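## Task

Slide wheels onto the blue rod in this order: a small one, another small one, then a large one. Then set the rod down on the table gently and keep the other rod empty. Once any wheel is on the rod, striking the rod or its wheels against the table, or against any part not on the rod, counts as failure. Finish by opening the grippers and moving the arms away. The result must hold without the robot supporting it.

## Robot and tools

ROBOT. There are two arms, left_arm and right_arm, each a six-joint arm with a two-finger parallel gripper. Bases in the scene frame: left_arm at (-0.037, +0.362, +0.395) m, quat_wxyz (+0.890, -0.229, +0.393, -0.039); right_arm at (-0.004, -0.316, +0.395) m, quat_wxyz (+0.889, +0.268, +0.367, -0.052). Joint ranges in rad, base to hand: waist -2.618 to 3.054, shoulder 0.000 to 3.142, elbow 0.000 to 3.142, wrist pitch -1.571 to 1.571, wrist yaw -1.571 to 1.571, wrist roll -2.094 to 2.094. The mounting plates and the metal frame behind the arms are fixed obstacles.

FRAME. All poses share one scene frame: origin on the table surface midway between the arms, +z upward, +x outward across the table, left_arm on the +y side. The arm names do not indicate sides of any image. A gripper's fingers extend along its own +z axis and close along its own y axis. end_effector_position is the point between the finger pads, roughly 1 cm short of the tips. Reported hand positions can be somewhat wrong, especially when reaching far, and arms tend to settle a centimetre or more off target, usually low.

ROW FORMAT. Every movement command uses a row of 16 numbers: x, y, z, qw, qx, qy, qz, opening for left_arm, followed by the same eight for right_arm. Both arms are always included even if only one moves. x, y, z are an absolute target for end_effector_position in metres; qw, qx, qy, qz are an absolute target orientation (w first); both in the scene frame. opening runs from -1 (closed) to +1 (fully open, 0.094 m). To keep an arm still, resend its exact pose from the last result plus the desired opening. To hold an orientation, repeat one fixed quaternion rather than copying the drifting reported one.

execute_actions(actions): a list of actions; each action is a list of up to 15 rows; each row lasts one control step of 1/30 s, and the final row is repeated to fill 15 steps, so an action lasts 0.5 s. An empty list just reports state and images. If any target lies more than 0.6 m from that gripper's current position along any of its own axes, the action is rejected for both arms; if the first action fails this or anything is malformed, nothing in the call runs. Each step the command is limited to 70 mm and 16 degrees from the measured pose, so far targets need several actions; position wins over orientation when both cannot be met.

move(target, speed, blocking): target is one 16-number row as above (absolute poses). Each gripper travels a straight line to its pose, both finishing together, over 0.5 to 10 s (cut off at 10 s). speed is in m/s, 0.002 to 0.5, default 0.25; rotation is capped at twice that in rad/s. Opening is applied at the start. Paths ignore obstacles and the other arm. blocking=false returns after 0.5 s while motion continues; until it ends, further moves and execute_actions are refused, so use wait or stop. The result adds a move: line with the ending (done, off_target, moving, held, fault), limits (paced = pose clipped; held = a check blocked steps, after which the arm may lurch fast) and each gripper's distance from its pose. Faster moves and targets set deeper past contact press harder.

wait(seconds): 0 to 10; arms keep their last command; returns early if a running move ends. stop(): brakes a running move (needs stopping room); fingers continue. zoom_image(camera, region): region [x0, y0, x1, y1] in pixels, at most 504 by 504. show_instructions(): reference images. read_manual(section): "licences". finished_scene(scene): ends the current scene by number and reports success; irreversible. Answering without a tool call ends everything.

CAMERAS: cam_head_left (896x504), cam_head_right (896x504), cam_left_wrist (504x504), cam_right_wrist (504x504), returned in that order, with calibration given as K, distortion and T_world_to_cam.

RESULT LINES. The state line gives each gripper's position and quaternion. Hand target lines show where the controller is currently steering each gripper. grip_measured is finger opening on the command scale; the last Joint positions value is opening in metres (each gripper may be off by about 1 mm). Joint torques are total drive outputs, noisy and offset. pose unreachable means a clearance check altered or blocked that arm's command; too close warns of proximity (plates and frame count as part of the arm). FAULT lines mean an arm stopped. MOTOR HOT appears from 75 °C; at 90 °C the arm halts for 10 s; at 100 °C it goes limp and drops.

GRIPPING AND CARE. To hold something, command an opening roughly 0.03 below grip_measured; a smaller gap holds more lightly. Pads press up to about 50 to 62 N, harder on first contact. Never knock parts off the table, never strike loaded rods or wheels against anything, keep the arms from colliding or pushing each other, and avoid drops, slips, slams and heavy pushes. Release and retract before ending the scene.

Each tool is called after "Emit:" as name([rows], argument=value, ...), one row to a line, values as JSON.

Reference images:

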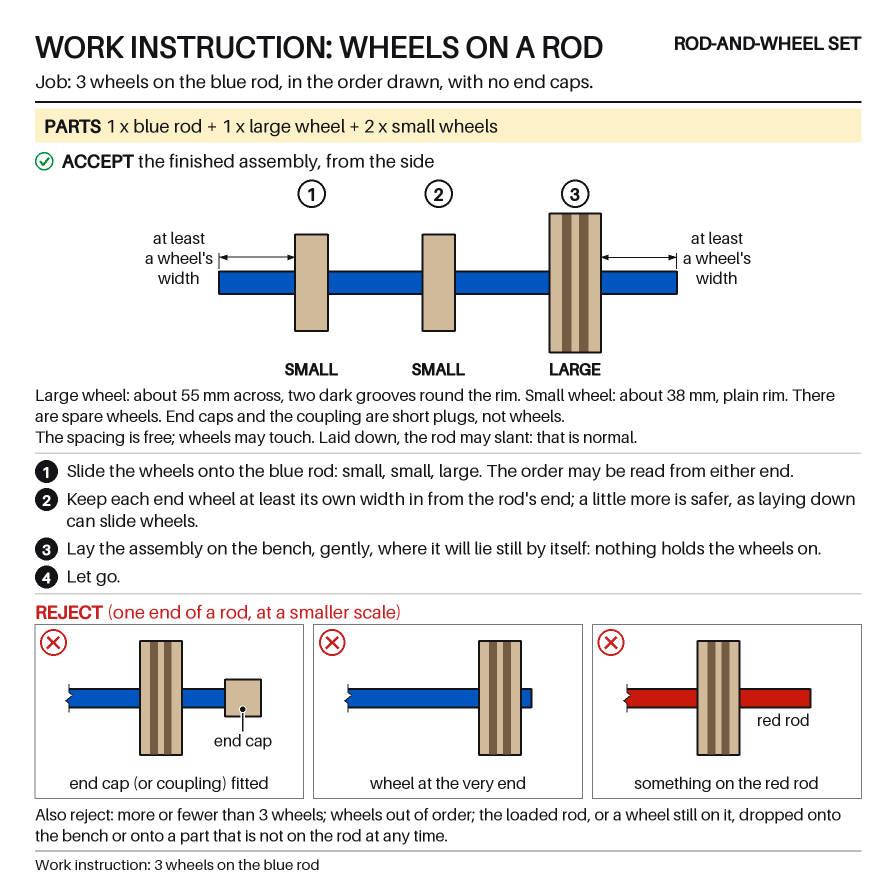

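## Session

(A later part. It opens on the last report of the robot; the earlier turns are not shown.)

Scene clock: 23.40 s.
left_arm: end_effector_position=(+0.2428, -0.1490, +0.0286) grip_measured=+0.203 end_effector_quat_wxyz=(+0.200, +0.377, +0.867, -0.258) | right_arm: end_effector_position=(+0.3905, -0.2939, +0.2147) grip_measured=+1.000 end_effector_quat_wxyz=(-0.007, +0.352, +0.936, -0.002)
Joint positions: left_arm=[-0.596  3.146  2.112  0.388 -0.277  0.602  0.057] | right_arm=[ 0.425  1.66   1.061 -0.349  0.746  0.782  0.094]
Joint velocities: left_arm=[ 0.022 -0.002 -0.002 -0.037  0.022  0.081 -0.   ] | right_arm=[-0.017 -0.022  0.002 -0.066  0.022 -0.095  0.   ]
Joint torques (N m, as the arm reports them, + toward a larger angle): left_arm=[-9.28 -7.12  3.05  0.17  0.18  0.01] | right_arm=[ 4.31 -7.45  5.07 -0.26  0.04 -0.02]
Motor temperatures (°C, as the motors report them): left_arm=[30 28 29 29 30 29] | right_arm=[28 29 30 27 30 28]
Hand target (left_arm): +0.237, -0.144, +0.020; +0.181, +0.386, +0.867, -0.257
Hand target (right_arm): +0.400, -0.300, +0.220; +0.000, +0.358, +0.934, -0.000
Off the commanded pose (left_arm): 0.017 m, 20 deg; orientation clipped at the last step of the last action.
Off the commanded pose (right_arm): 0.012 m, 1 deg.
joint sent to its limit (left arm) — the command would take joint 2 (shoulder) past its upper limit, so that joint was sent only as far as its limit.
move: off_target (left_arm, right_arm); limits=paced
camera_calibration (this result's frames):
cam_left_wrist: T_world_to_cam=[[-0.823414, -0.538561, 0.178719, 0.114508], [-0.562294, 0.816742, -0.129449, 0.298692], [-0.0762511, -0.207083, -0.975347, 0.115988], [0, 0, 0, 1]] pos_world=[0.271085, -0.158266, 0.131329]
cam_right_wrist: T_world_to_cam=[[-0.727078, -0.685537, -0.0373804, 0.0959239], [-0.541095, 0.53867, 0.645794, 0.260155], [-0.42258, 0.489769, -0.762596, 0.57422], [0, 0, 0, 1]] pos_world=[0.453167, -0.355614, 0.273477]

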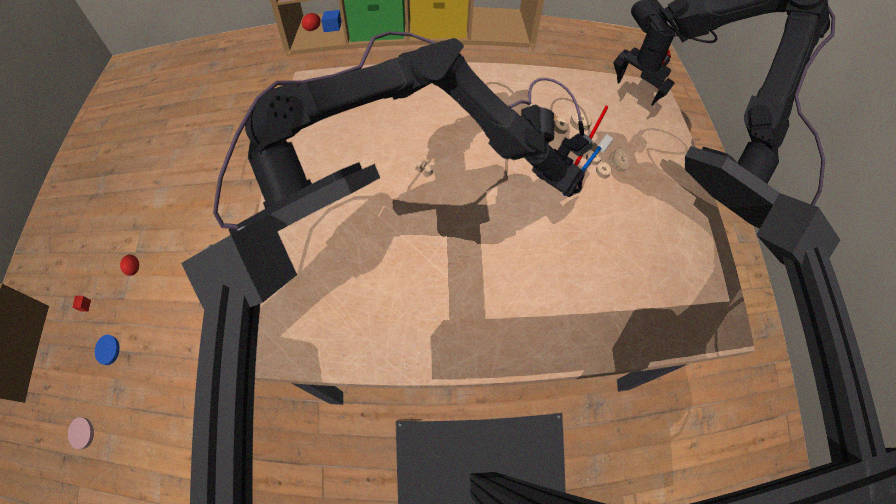

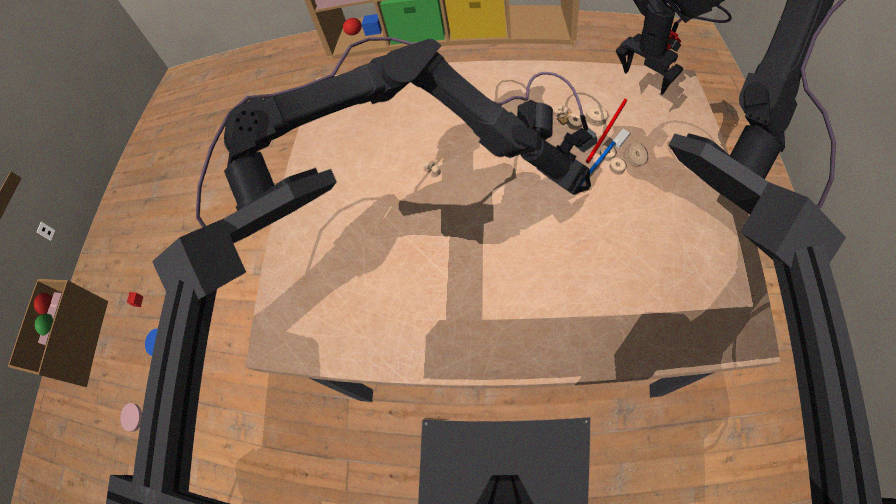

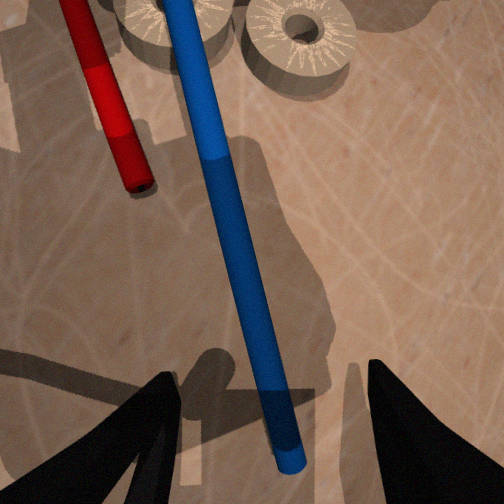

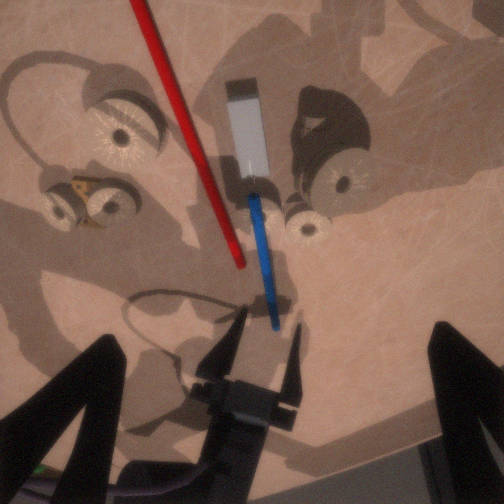

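Emit:
move(target=[0.14,0.12,0.15,0,0.358,0.934,0,0.2,0.30,-0.30,0.15,0,0.358,0.934,0,-0.1])

Emit:
move(target=[0.14,0.12,0.15,0,0.358,0.934,0,0.2,0.275,-0.185,0.06,0,0.358,0.934,0,-0.1])

Scene clock: 25.70 s.
left_arm: end_effector_position=(+0.1435, +0.1232, +0.1395) grip_measured=+0.203 end_effector_quat_wxyz=(-0.003, +0.354, +0.935, +0.004) | right_arm: end_effector_position=(+0.3055, -0.3036, +0.1536) grip_measured=-0.098 end_effector_quat_wxyz=(+0.003, +0.363, +0.932, -0.001)
Joint positions: left_arm=[-0.707  2.383  0.868  0.31  -0.893  0.103  0.057] | right_arm=[0.263 1.697 0.663 0.217 0.647 0.625 0.042]
Joint velocities: left_arm=[-0.012  0.012 -0.022 -0.051  0.007 -0.051 -0.   ] | right_arm=[ 0.012 -0.002 -0.012 -0.007  0.007  0.081 -0.001]
Joint torques (N m, as the arm reports them, + toward a larger angle): left_arm=[-8.68 -6.99 -0.99 -0.02 -0.07 -0.06] | right_arm=[ 3.22 -5.07 -0.18  0.15 -0.08 -0.01]
Motor temperatures (°C, as the motors report them): left_arm=[30 28 29 29 30 29] | right_arm=[28 29 30 27 30 28]
Hand target (left_arm): +0.144, +0.121, +0.147; +0.003, +0.358, +0.934, +0.001
Hand target (right_arm): +0.299, -0.301, +0.151; -0.001, +0.358, +0.934, +0.000
Off the commanded pose (left_arm): 0.011 m, 1 deg.
Off the commanded pose (right_arm): 0.008 m, 1 deg.
move: off_target (left_arm)
camera_calibration (this result's frames):
cam_left_wrist: T_world_to_cam=[[-0.753347, -0.654856, -0.0602653, 0.197152], [-0.5972, 0.642878, 0.479645, -0.0236884], [-0.275355, 0.39733, -0.87539, 0.21318], [0, 0, 0, 1]] pos_world=[0.193078, 0.0596323, 0.209859]
cam_right_wrist: T_world_to_cam=[[-0.74139, -0.669353, -0.0480352, 0.0361284], [-0.541223, 0.55408, 0.632513, 0.265639], [-0.396759, 0.494937, -0.773059, 0.491731], [0, 0, 0, 1]] pos_world=[0.365654, -0.366379, 0.213852]

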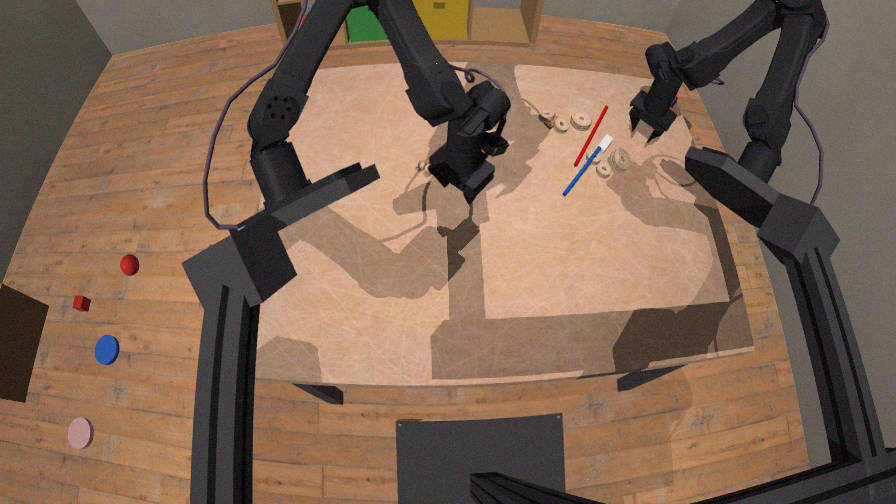

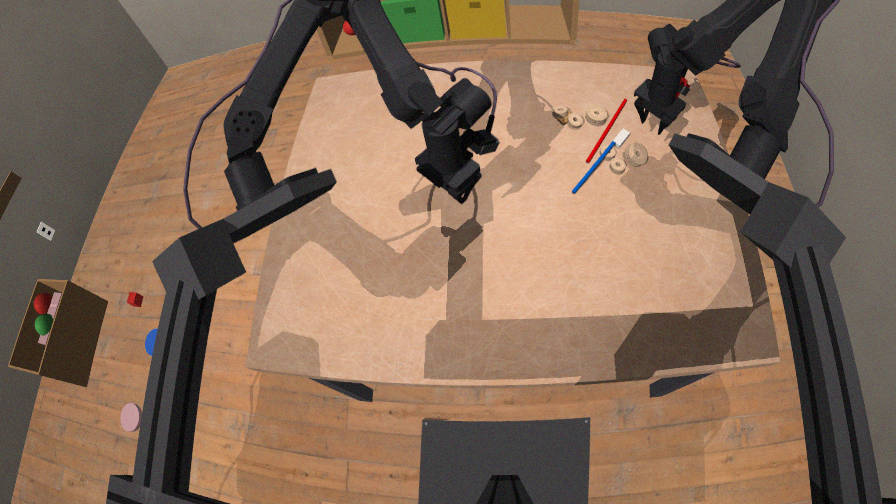

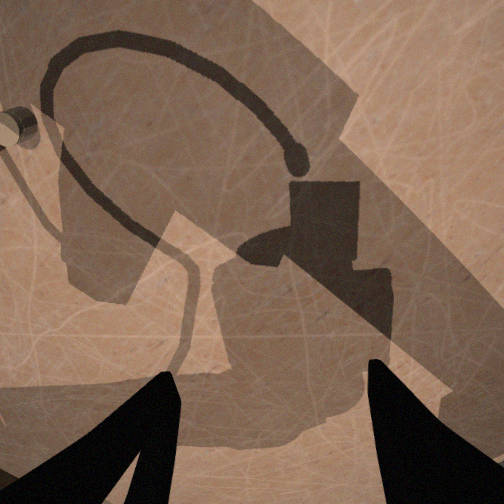

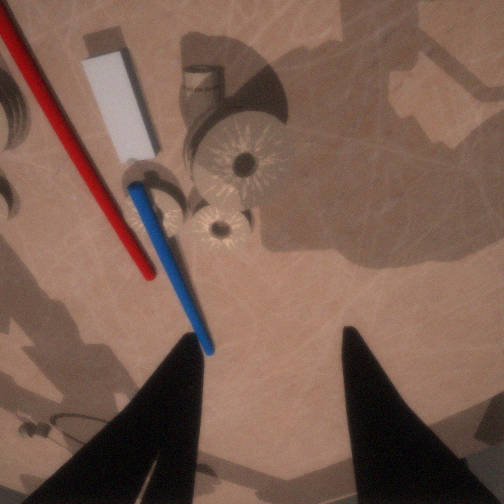

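Scene clock: 26.97 s.
left_arm: end_effector_position=(+0.1395, +0.1220, +0.1427) grip_measured=+0.203 end_effector_quat_wxyz=(-0.006, +0.354, +0.935, +0.002) | right_arm: end_effector_position=(+0.2628, -0.1919, +0.0607) grip_measured=-0.098 end_effector_quat_wxyz=(-0.016, +0.351, +0.936, -0.004)
Joint positions: left_arm=[-0.72   2.383  0.868  0.287 -0.893  0.076  0.057] | right_arm=[0.348 2.348 0.9   0.531 0.697 0.711 0.042]
Joint velocities: left_arm=[-0.007  0.002 -0.002 -0.037  0.007 -0.037  0.   ] | right_arm=[-0.007 -0.027  0.007  0.007 -0.007  0.037 -0.   ]
Joint torques (N m, as the arm reports them, + toward a larger angle): left_arm=[-8.58 -6.83 -0.88 -0.01 -0.07 -0.11] | right_arm=[ 6.56 -5.12  0.93  0.1   0.14  0.09]
Motor temperatures (°C, as the motors report them): left_arm=[30 28 29 29 30 29] | right_arm=[28 29 30 27 30 28]
Hand target (left_arm): +0.140, +0.120, +0.150; +0.000, +0.358, +0.934, -0.000
Hand target (right_arm): +0.274, -0.186, +0.062; +0.000, +0.358, +0.934, -0.000
Off the commanded pose (left_arm): 0.008 m, 1 deg.
Off the commanded pose (right_arm): 0.014 m, 2 deg.
move: off_target (right_arm)
camera_calibration (this result's frames):
cam_left_wrist: T_world_to_cam=[[-0.753075, -0.655651, -0.0547665, 0.192824], [-0.594584, 0.642563, 0.483304, -0.0276584], [-0.281688, 0.396528, -0.873738, 0.216053], [0, 0, 0, 1]] pos_world=[0.189626, 0.0585269, 0.212701]
cam_right_wrist: T_world_to_cam=[[-0.725416, -0.687807, -0.0263465, 0.065775], [-0.531341, 0.535241, 0.656654, 0.231713], [-0.437549, 0.490346, -0.753732, 0.356365], [0, 0, 0, 1]] pos_world=[0.32676, -0.253524, 0.118181]

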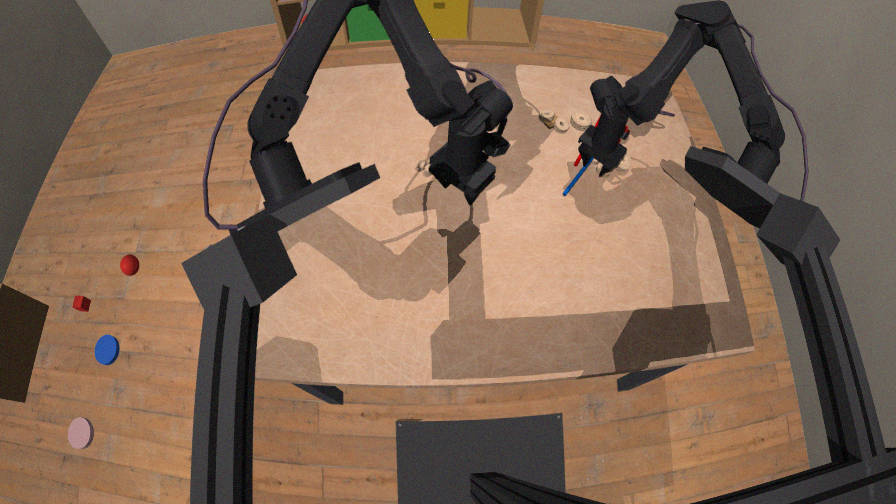

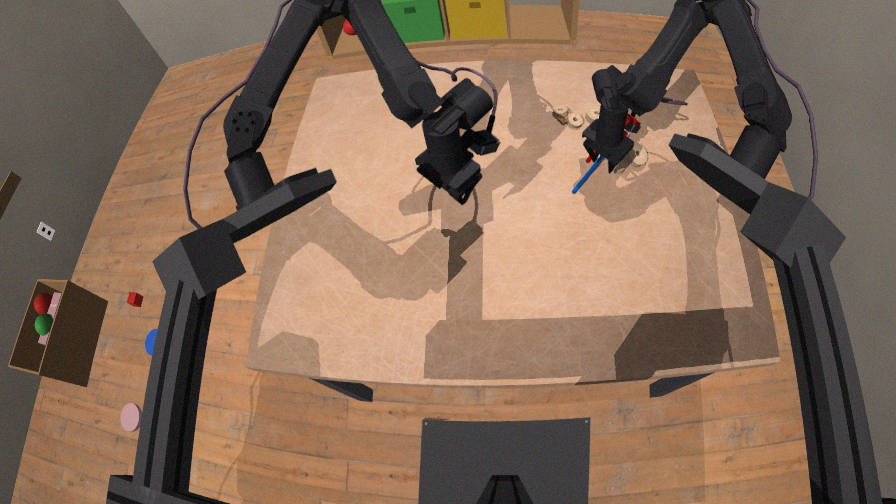

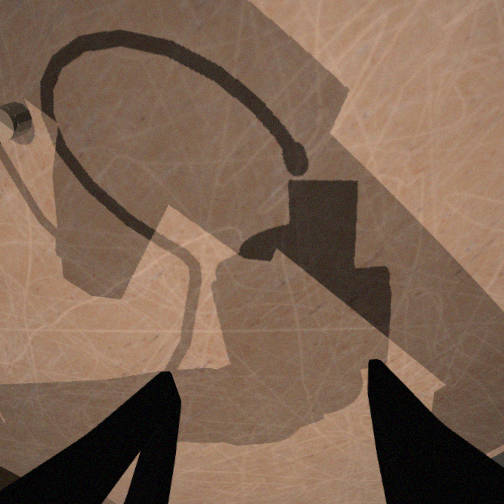

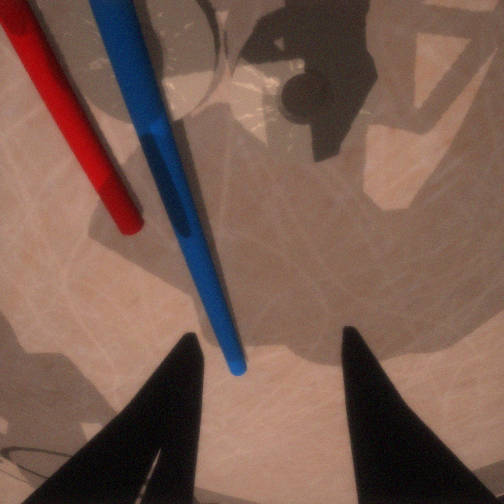

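Emit:
move(target=[0.14,0.12,0.15,0,0.358,0.934,0,0.2,0.292,-0.168,0.045,0,0.358,0.934,0,-0.1], speed=0.08)

Scene clock: 27.90 s.
left_arm: end_effector_position=(+0.1395, +0.1225, +0.1423) grip_measured=+0.203 end_effector_quat_wxyz=(-0.006, +0.353, +0.936, +0.003) | right_arm: end_effector_position=(+0.2939, -0.1780, +0.0420) grip_measured=-0.098 end_effector_quat_wxyz=(+0.003, +0.369, +0.930, +0.000)
Joint positions: left_arm=[-0.718  2.383  0.868  0.287 -0.893  0.075  0.057] | right_arm=[0.348 2.417 1.05  0.499 0.701 0.718 0.042]
Joint velocities: left_arm=[ 0.012 -0.017  0.007 -0.066 -0.051  0.022  0.   ] | right_arm=[ 0.017 -0.017 -0.012 -0.051  0.007 -0.066  0.   ]
Joint torques (N m, as the arm reports them, + toward a larger angle): left_arm=[-8.7  -6.79 -0.89 -0.04 -0.06 -0.06] | right_arm=[ 7.61 -5.07  0.82 -0.2   0.15  0.09]
Motor temperatures (°C, as the motors report them): left_arm=[30 28 29 29 30 29] | right_arm=[28 29 30 27 30 28]
Hand target (left_arm): +0.140, +0.120, +0.150; +0.000, +0.358, +0.934, -0.000
Hand target (right_arm): +0.292, -0.168, +0.045; +0.001, +0.358, +0.934, +0.000
Off the commanded pose (left_arm): 0.008 m, 1 deg.
Off the commanded pose (right_arm): 0.011 m, 1 deg.
move: off_target (right_arm)
camera_calibration (this result's frames):
cam_left_wrist: T_world_to_cam=[[-0.752475, -0.656321, -0.0550018, 0.193158], [-0.594842, 0.641381, 0.484555, -0.0277774], [-0.282746, 0.397332, -0.87303, 0.2155], [0, 0, 0, 1]] pos_world=[0.189755, 0.0589647, 0.212221]
cam_right_wrist: T_world_to_cam=[[-0.749647, -0.659975, -0.0496124, 0.110463], [-0.534345, 0.559306, 0.63376, 0.259179], [-0.390518, 0.501607, -0.771937, 0.338012], [0, 0, 0, 1]] pos_world=[0.353299, -0.241606, 0.102147]

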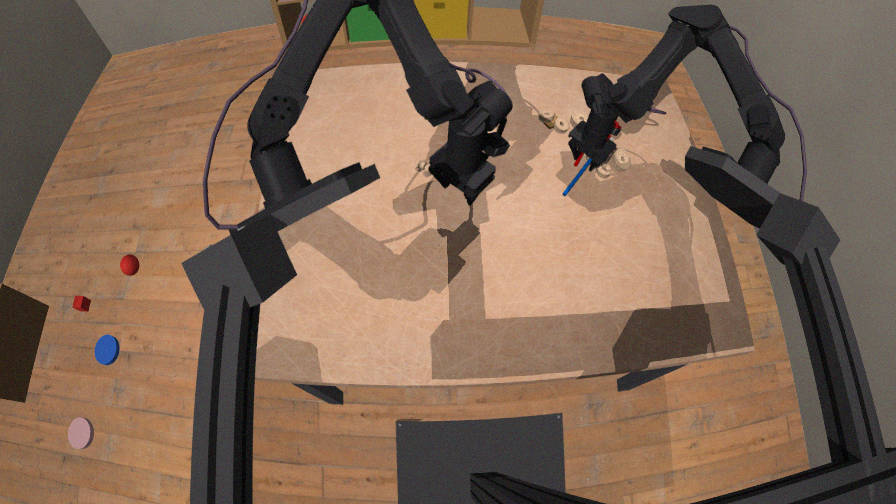

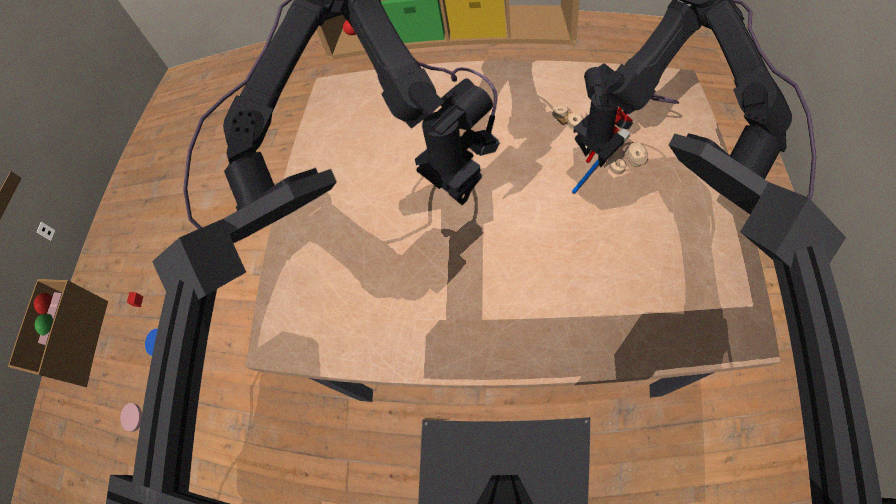

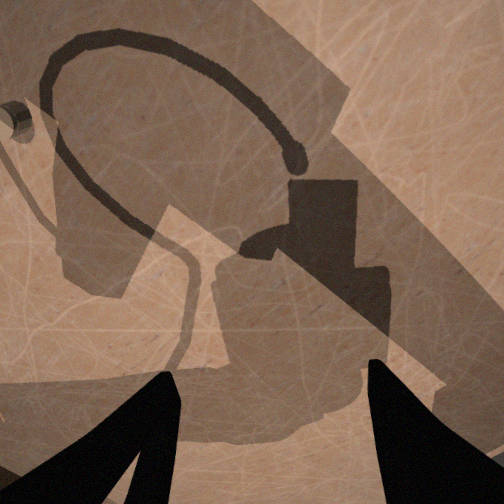

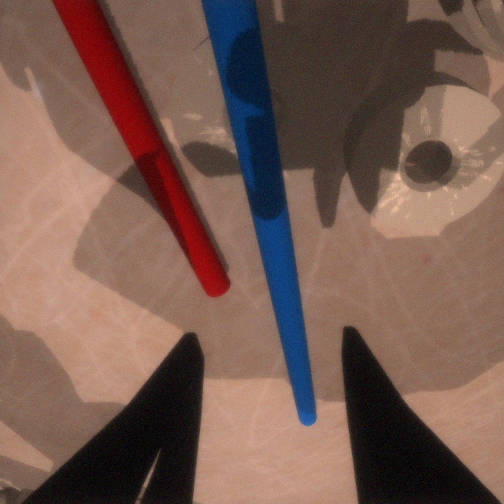

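Emit:
move(target=[0.14,0.12,0.15,0,0.358,0.934,0,0.2,0.27,-0.152,0.04,0,0.358,0.934,0,-0.3], speed=0.08)

Scene clock: 28.83 s.
left_arm: end_effector_position=(+0.1395, +0.1230, +0.1420) grip_measured=+0.203 end_effector_quat_wxyz=(-0.007, +0.353, +0.936, +0.003) | right_arm: end_effector_position=(+0.2671, -0.1586, +0.0374) grip_measured=-0.298 end_effector_quat_wxyz=(-0.010, +0.356, +0.934, -0.001)
Joint positions: left_arm=[-0.716  2.383  0.868  0.286 -0.893  0.075  0.057] | right_arm=[0.377 2.496 1.05  0.527 0.714 0.742 0.033]
Joint velocities: left_arm=[ 0.012  0.017 -0.002 -0.007  0.022 -0.037 -0.001] | right_arm=[ 0.002 -0.007 -0.012  0.022  0.081 -0.007  0.   ]
Joint torques (N m, as the arm reports them, + toward a larger angle): left_arm=[-8.84 -6.79 -0.91 -0.02 -0.07 -0.07] | right_arm=[ 7.33 -4.78 -0.64  0.07  0.14  0.12]
Motor temperatures (°C, as the motors report them): left_arm=[30 28 29 29 30 29] | right_arm=[28 29 30 27 30 28]
Hand target (left_arm): +0.140, +0.120, +0.150; -0.000, +0.358, +0.934, +0.000
Hand target (right_arm): +0.270, -0.153, +0.040; -0.000, +0.358, +0.934, +0.000
Off the commanded pose (left_arm): 0.009 m, 1 deg.
Off the commanded pose (right_arm): 0.008 m, 1 deg.
move: done
camera_calibration (this result's frames):
cam_left_wrist: T_world_to_cam=[[-0.752124, -0.656703, -0.0552326, 0.193492], [-0.594852, 0.640427, 0.485804, -0.0279575], [-0.283656, 0.39824, -0.872321, 0.214913], [0, 0, 0, 1]] pos_world=[0.189861, 0.0593842, 0.211742]
cam_right_wrist: T_world_to_cam=[[-0.733016, -0.679293, -0.0353348, 0.0948042], [-0.53313, 0.541479, 0.650056, 0.233222], [-0.422446, 0.495339, -0.759065, 0.321277], [0, 0, 0, 1]] pos_world=[0.329553, -0.221026, 0.0956126]

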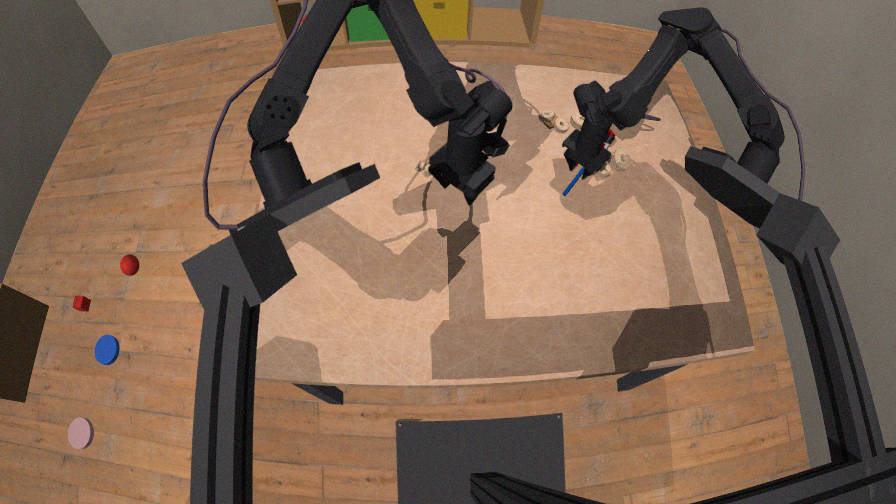

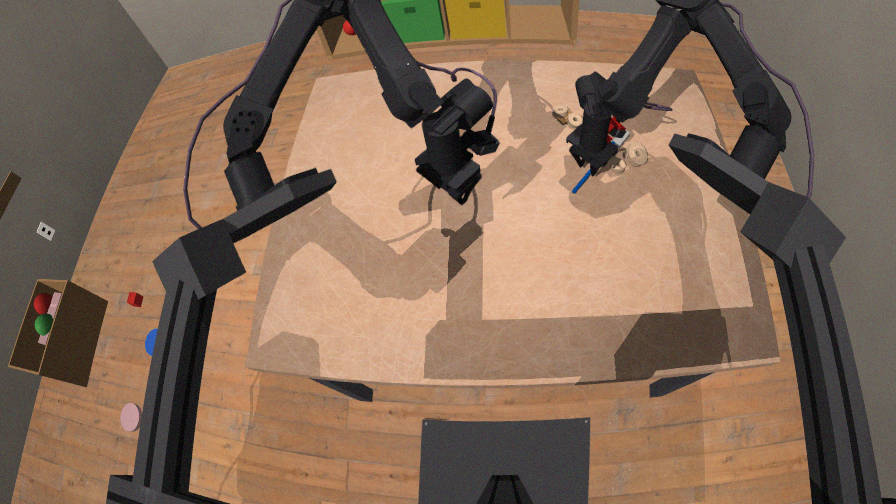

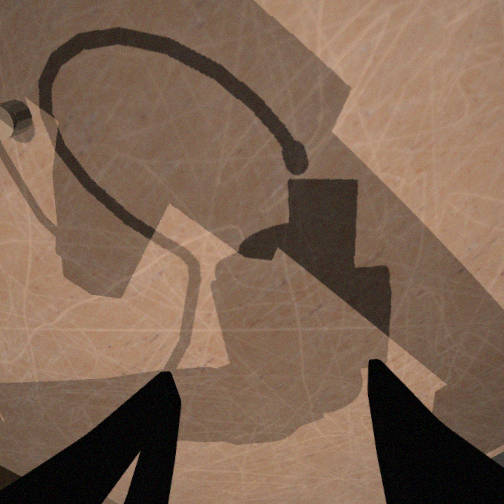

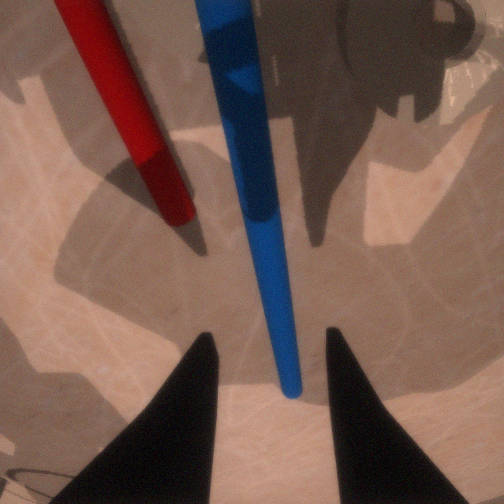

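Aligned. Descend.

Emit:
move(target=[0.14,0.12,0.15,0,0.358,0.934,0,0.2,0.27,-0.154,0.014,0,0.358,0.934,0,-0.3], speed=0.05)

Emit:
move(target=[0.14,0.12,0.15,0,0.358,0.934,0,0.2,0.27,-0.154,0.014,0,0.358,0.934,0,-0.9], speed=0.05)

Scene clock: 29.73 s.
left_arm: end_effector_position=(+0.1395, +0.1230, +0.1420) grip_measured=+0.203 end_effector_quat_wxyz=(-0.007, +0.353, +0.936, +0.003) | right_arm: end_effector_position=(+0.2653, -0.1582, +0.0168) grip_measured=-0.298 end_effector_quat_wxyz=(-0.007, +0.356, +0.935, -0.006)
Joint positions: left_arm=[-0.716  2.383  0.868  0.286 -0.893  0.075  0.057] | right_arm=[0.345 2.564 1.108 0.561 0.705 0.707 0.033]
Joint velocities: left_arm=[-0.017  0.007  0.002 -0.007 -0.051 -0.007 -0.   ] | right_arm=[ 0.017 -0.017  0.002  0.037  0.022  0.007 -0.   ]
Joint torques (N m, as the arm reports them, + toward a larger angle): left_arm=[-8.78 -6.81 -0.88 -0.01 -0.07 -0.06] | right_arm=[ 6.15 -4.66  0.51  0.1  -0.06 -0.1 ]
Motor temperatures (°C, as the motors report them): left_arm=[30 28 29 29 30 29] | right_arm=[29 29 30 27 30 28]
Hand target (left_arm): +0.140, +0.120, +0.150; +0.000, +0.358, +0.934, -0.000
Hand target (right_arm): +0.270, -0.154, +0.014; -0.000, +0.358, +0.934, -0.000
Off the commanded pose (left_arm): 0.009 m, 1 deg.
Off the commanded pose (right_arm): 0.007 m, 1 deg.
move: done
camera_calibration (this result's frames):
cam_left_wrist: T_world_to_cam=[[-0.752124, -0.656703, -0.0552326, 0.193492], [-0.594852, 0.640427, 0.485804, -0.0279575], [-0.283656, 0.39824, -0.872321, 0.214913], [0, 0, 0, 1]] pos_world=[0.189861, 0.0593842, 0.211742]
cam_right_wrist: T_world_to_cam=[[-0.732054, -0.680607, -0.0295243, 0.0925185], [-0.534925, 0.547443, 0.643554, 0.246904], [-0.421844, 0.486909, -0.764831, 0.30327], [0, 0, 0, 1]] pos_world=[0.327736, -0.219862, 0.0757858]

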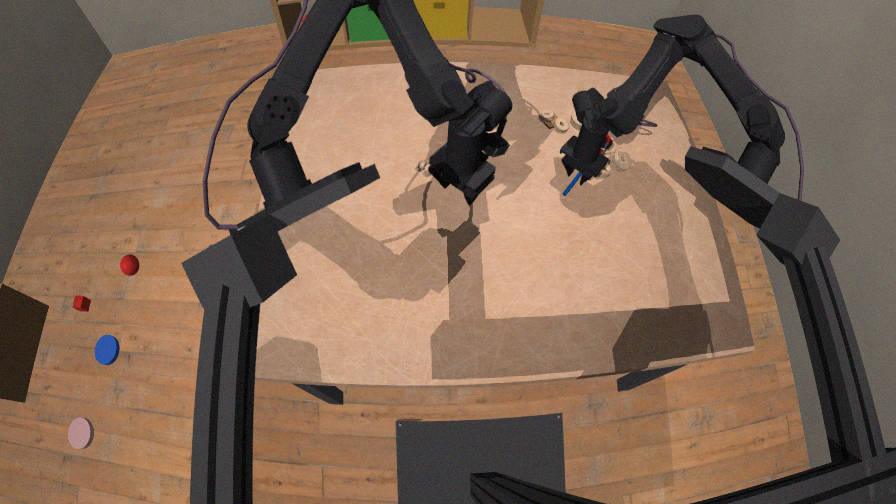

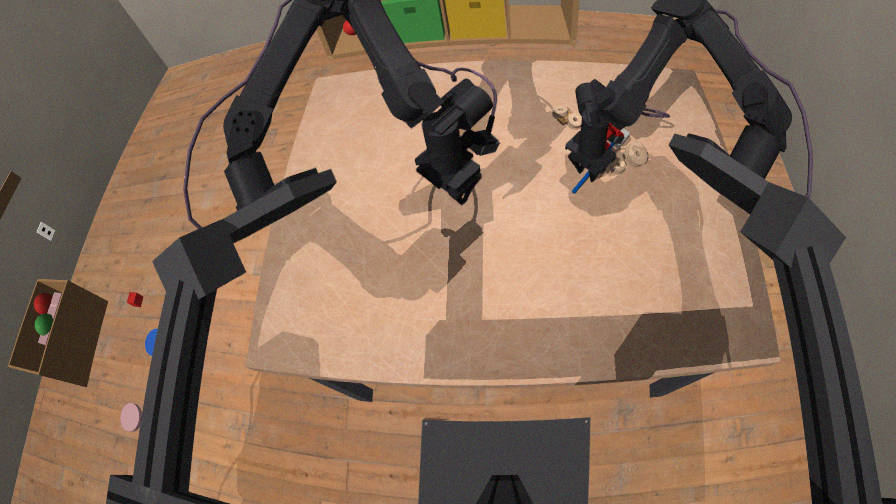

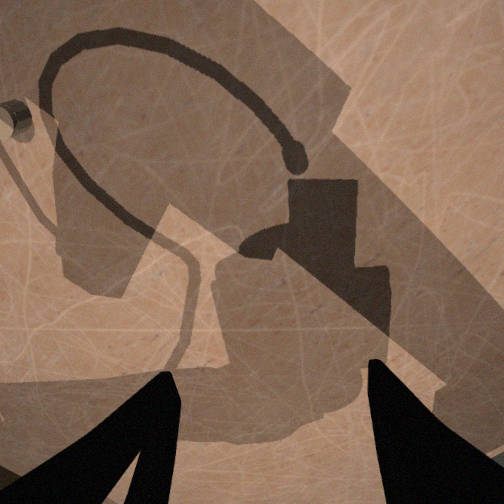

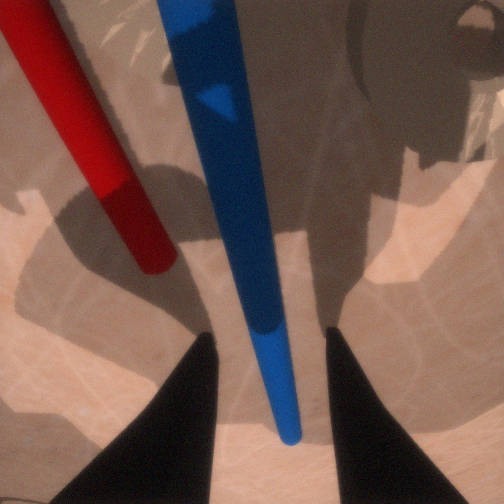

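Scene clock: 30.43 s.
left_arm: end_effector_position=(+0.1394, +0.1221, +0.1427) grip_measured=+0.203 end_effector_quat_wxyz=(-0.006, +0.354, +0.935, +0.002) | right_arm: end_effector_position=(+0.2661, -0.1580, +0.0168) grip_measured=-0.837 end_effector_quat_wxyz=(-0.006, +0.356, +0.935, -0.005)
Joint positions: left_arm=[-0.72   2.383  0.868  0.286 -0.894  0.075  0.057] | right_arm=[0.345 2.564 1.108 0.564 0.704 0.704 0.008]
Joint velocities: left_arm=[ 0.007 -0.017  0.007 -0.022 -0.037 -0.037 -0.   ] | right_arm=[-0.017 -0.022  0.017  0.007  0.007 -0.037 -0.001]
Joint torques (N m, as the arm reports them, + toward a larger angle): left_arm=[-8.63 -6.79 -0.88 -0.01 -0.06 -0.08] | right_arm=[ 5.94 -4.63  0.4   0.1  -0.09 -0.09]
Motor temperatures (°C, as the motors report them): left_arm=[30 28 29 29 30 29] | right_arm=[29 29 30 27 30 28]
Hand target (left_arm): +0.140, +0.120, +0.150; +0.000, +0.358, +0.934, -0.000
Hand target (right_arm): +0.270, -0.154, +0.014; +0.000, +0.358, +0.934, -0.000
Off the commanded pose (left_arm): 0.008 m, 1 deg.
Off the commanded pose (right_arm): 0.006 m, 1 deg.
move: done
camera_calibration (this result's frames):
cam_left_wrist: T_world_to_cam=[[-0.753226, -0.655455, -0.0550383, 0.192898], [-0.59437, 0.642407, 0.483775, -0.0278673], [-0.281736, 0.397105, -0.87346, 0.215877], [0, 0, 0, 1]] pos_world=[0.189553, 0.0586128, 0.212658]
cam_right_wrist: T_world_to_cam=[[-0.731825, -0.680735, -0.0321404, 0.0931395], [-0.536915, 0.546882, 0.642372, 0.247731], [-0.419708, 0.48736, -0.765719, 0.303052], [0, 0, 0, 1]] pos_world=[0.328366, -0.219772, 0.0759106]

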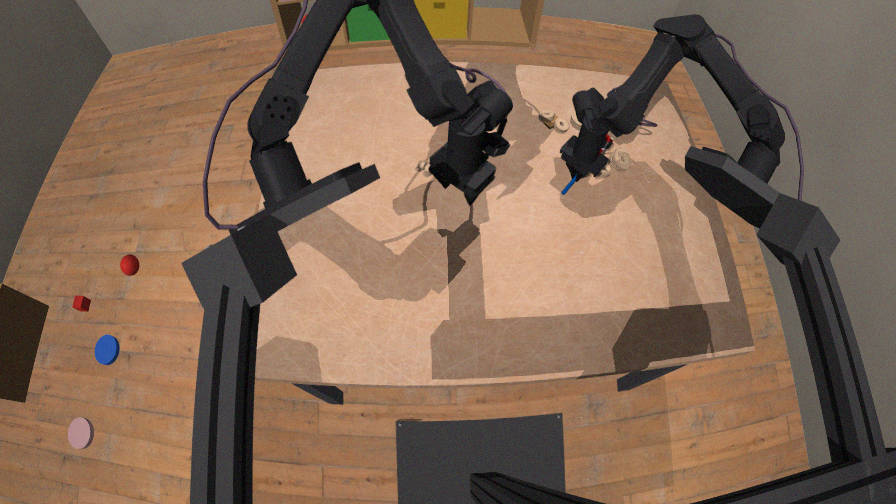

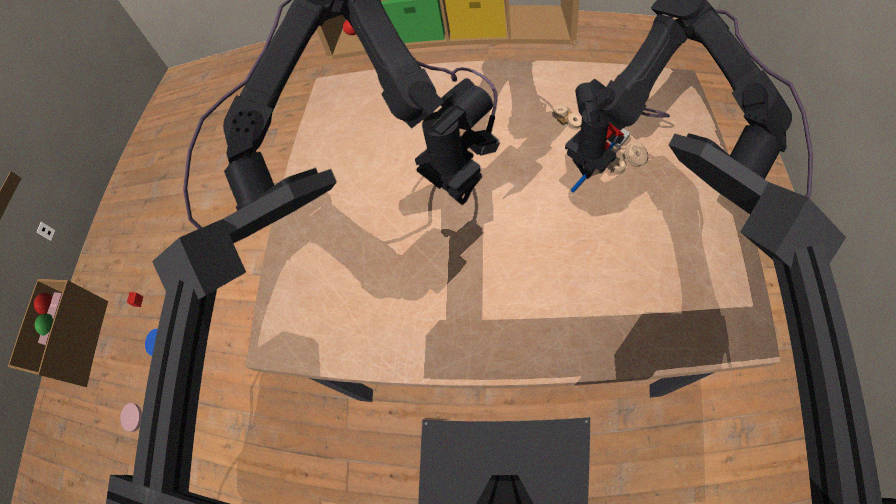

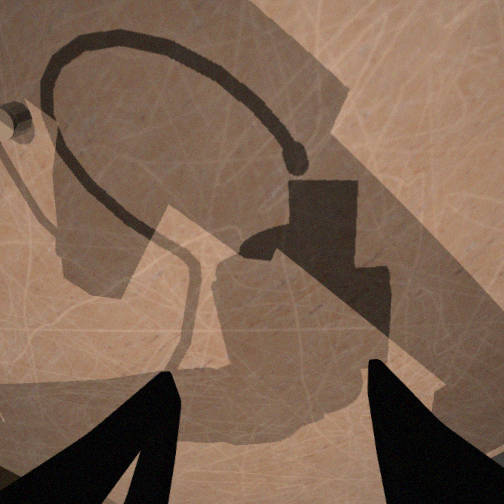

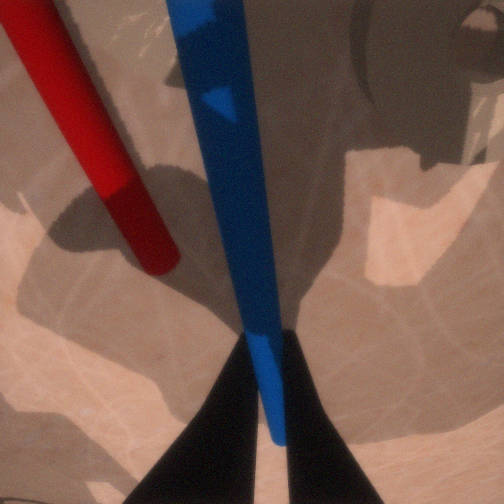

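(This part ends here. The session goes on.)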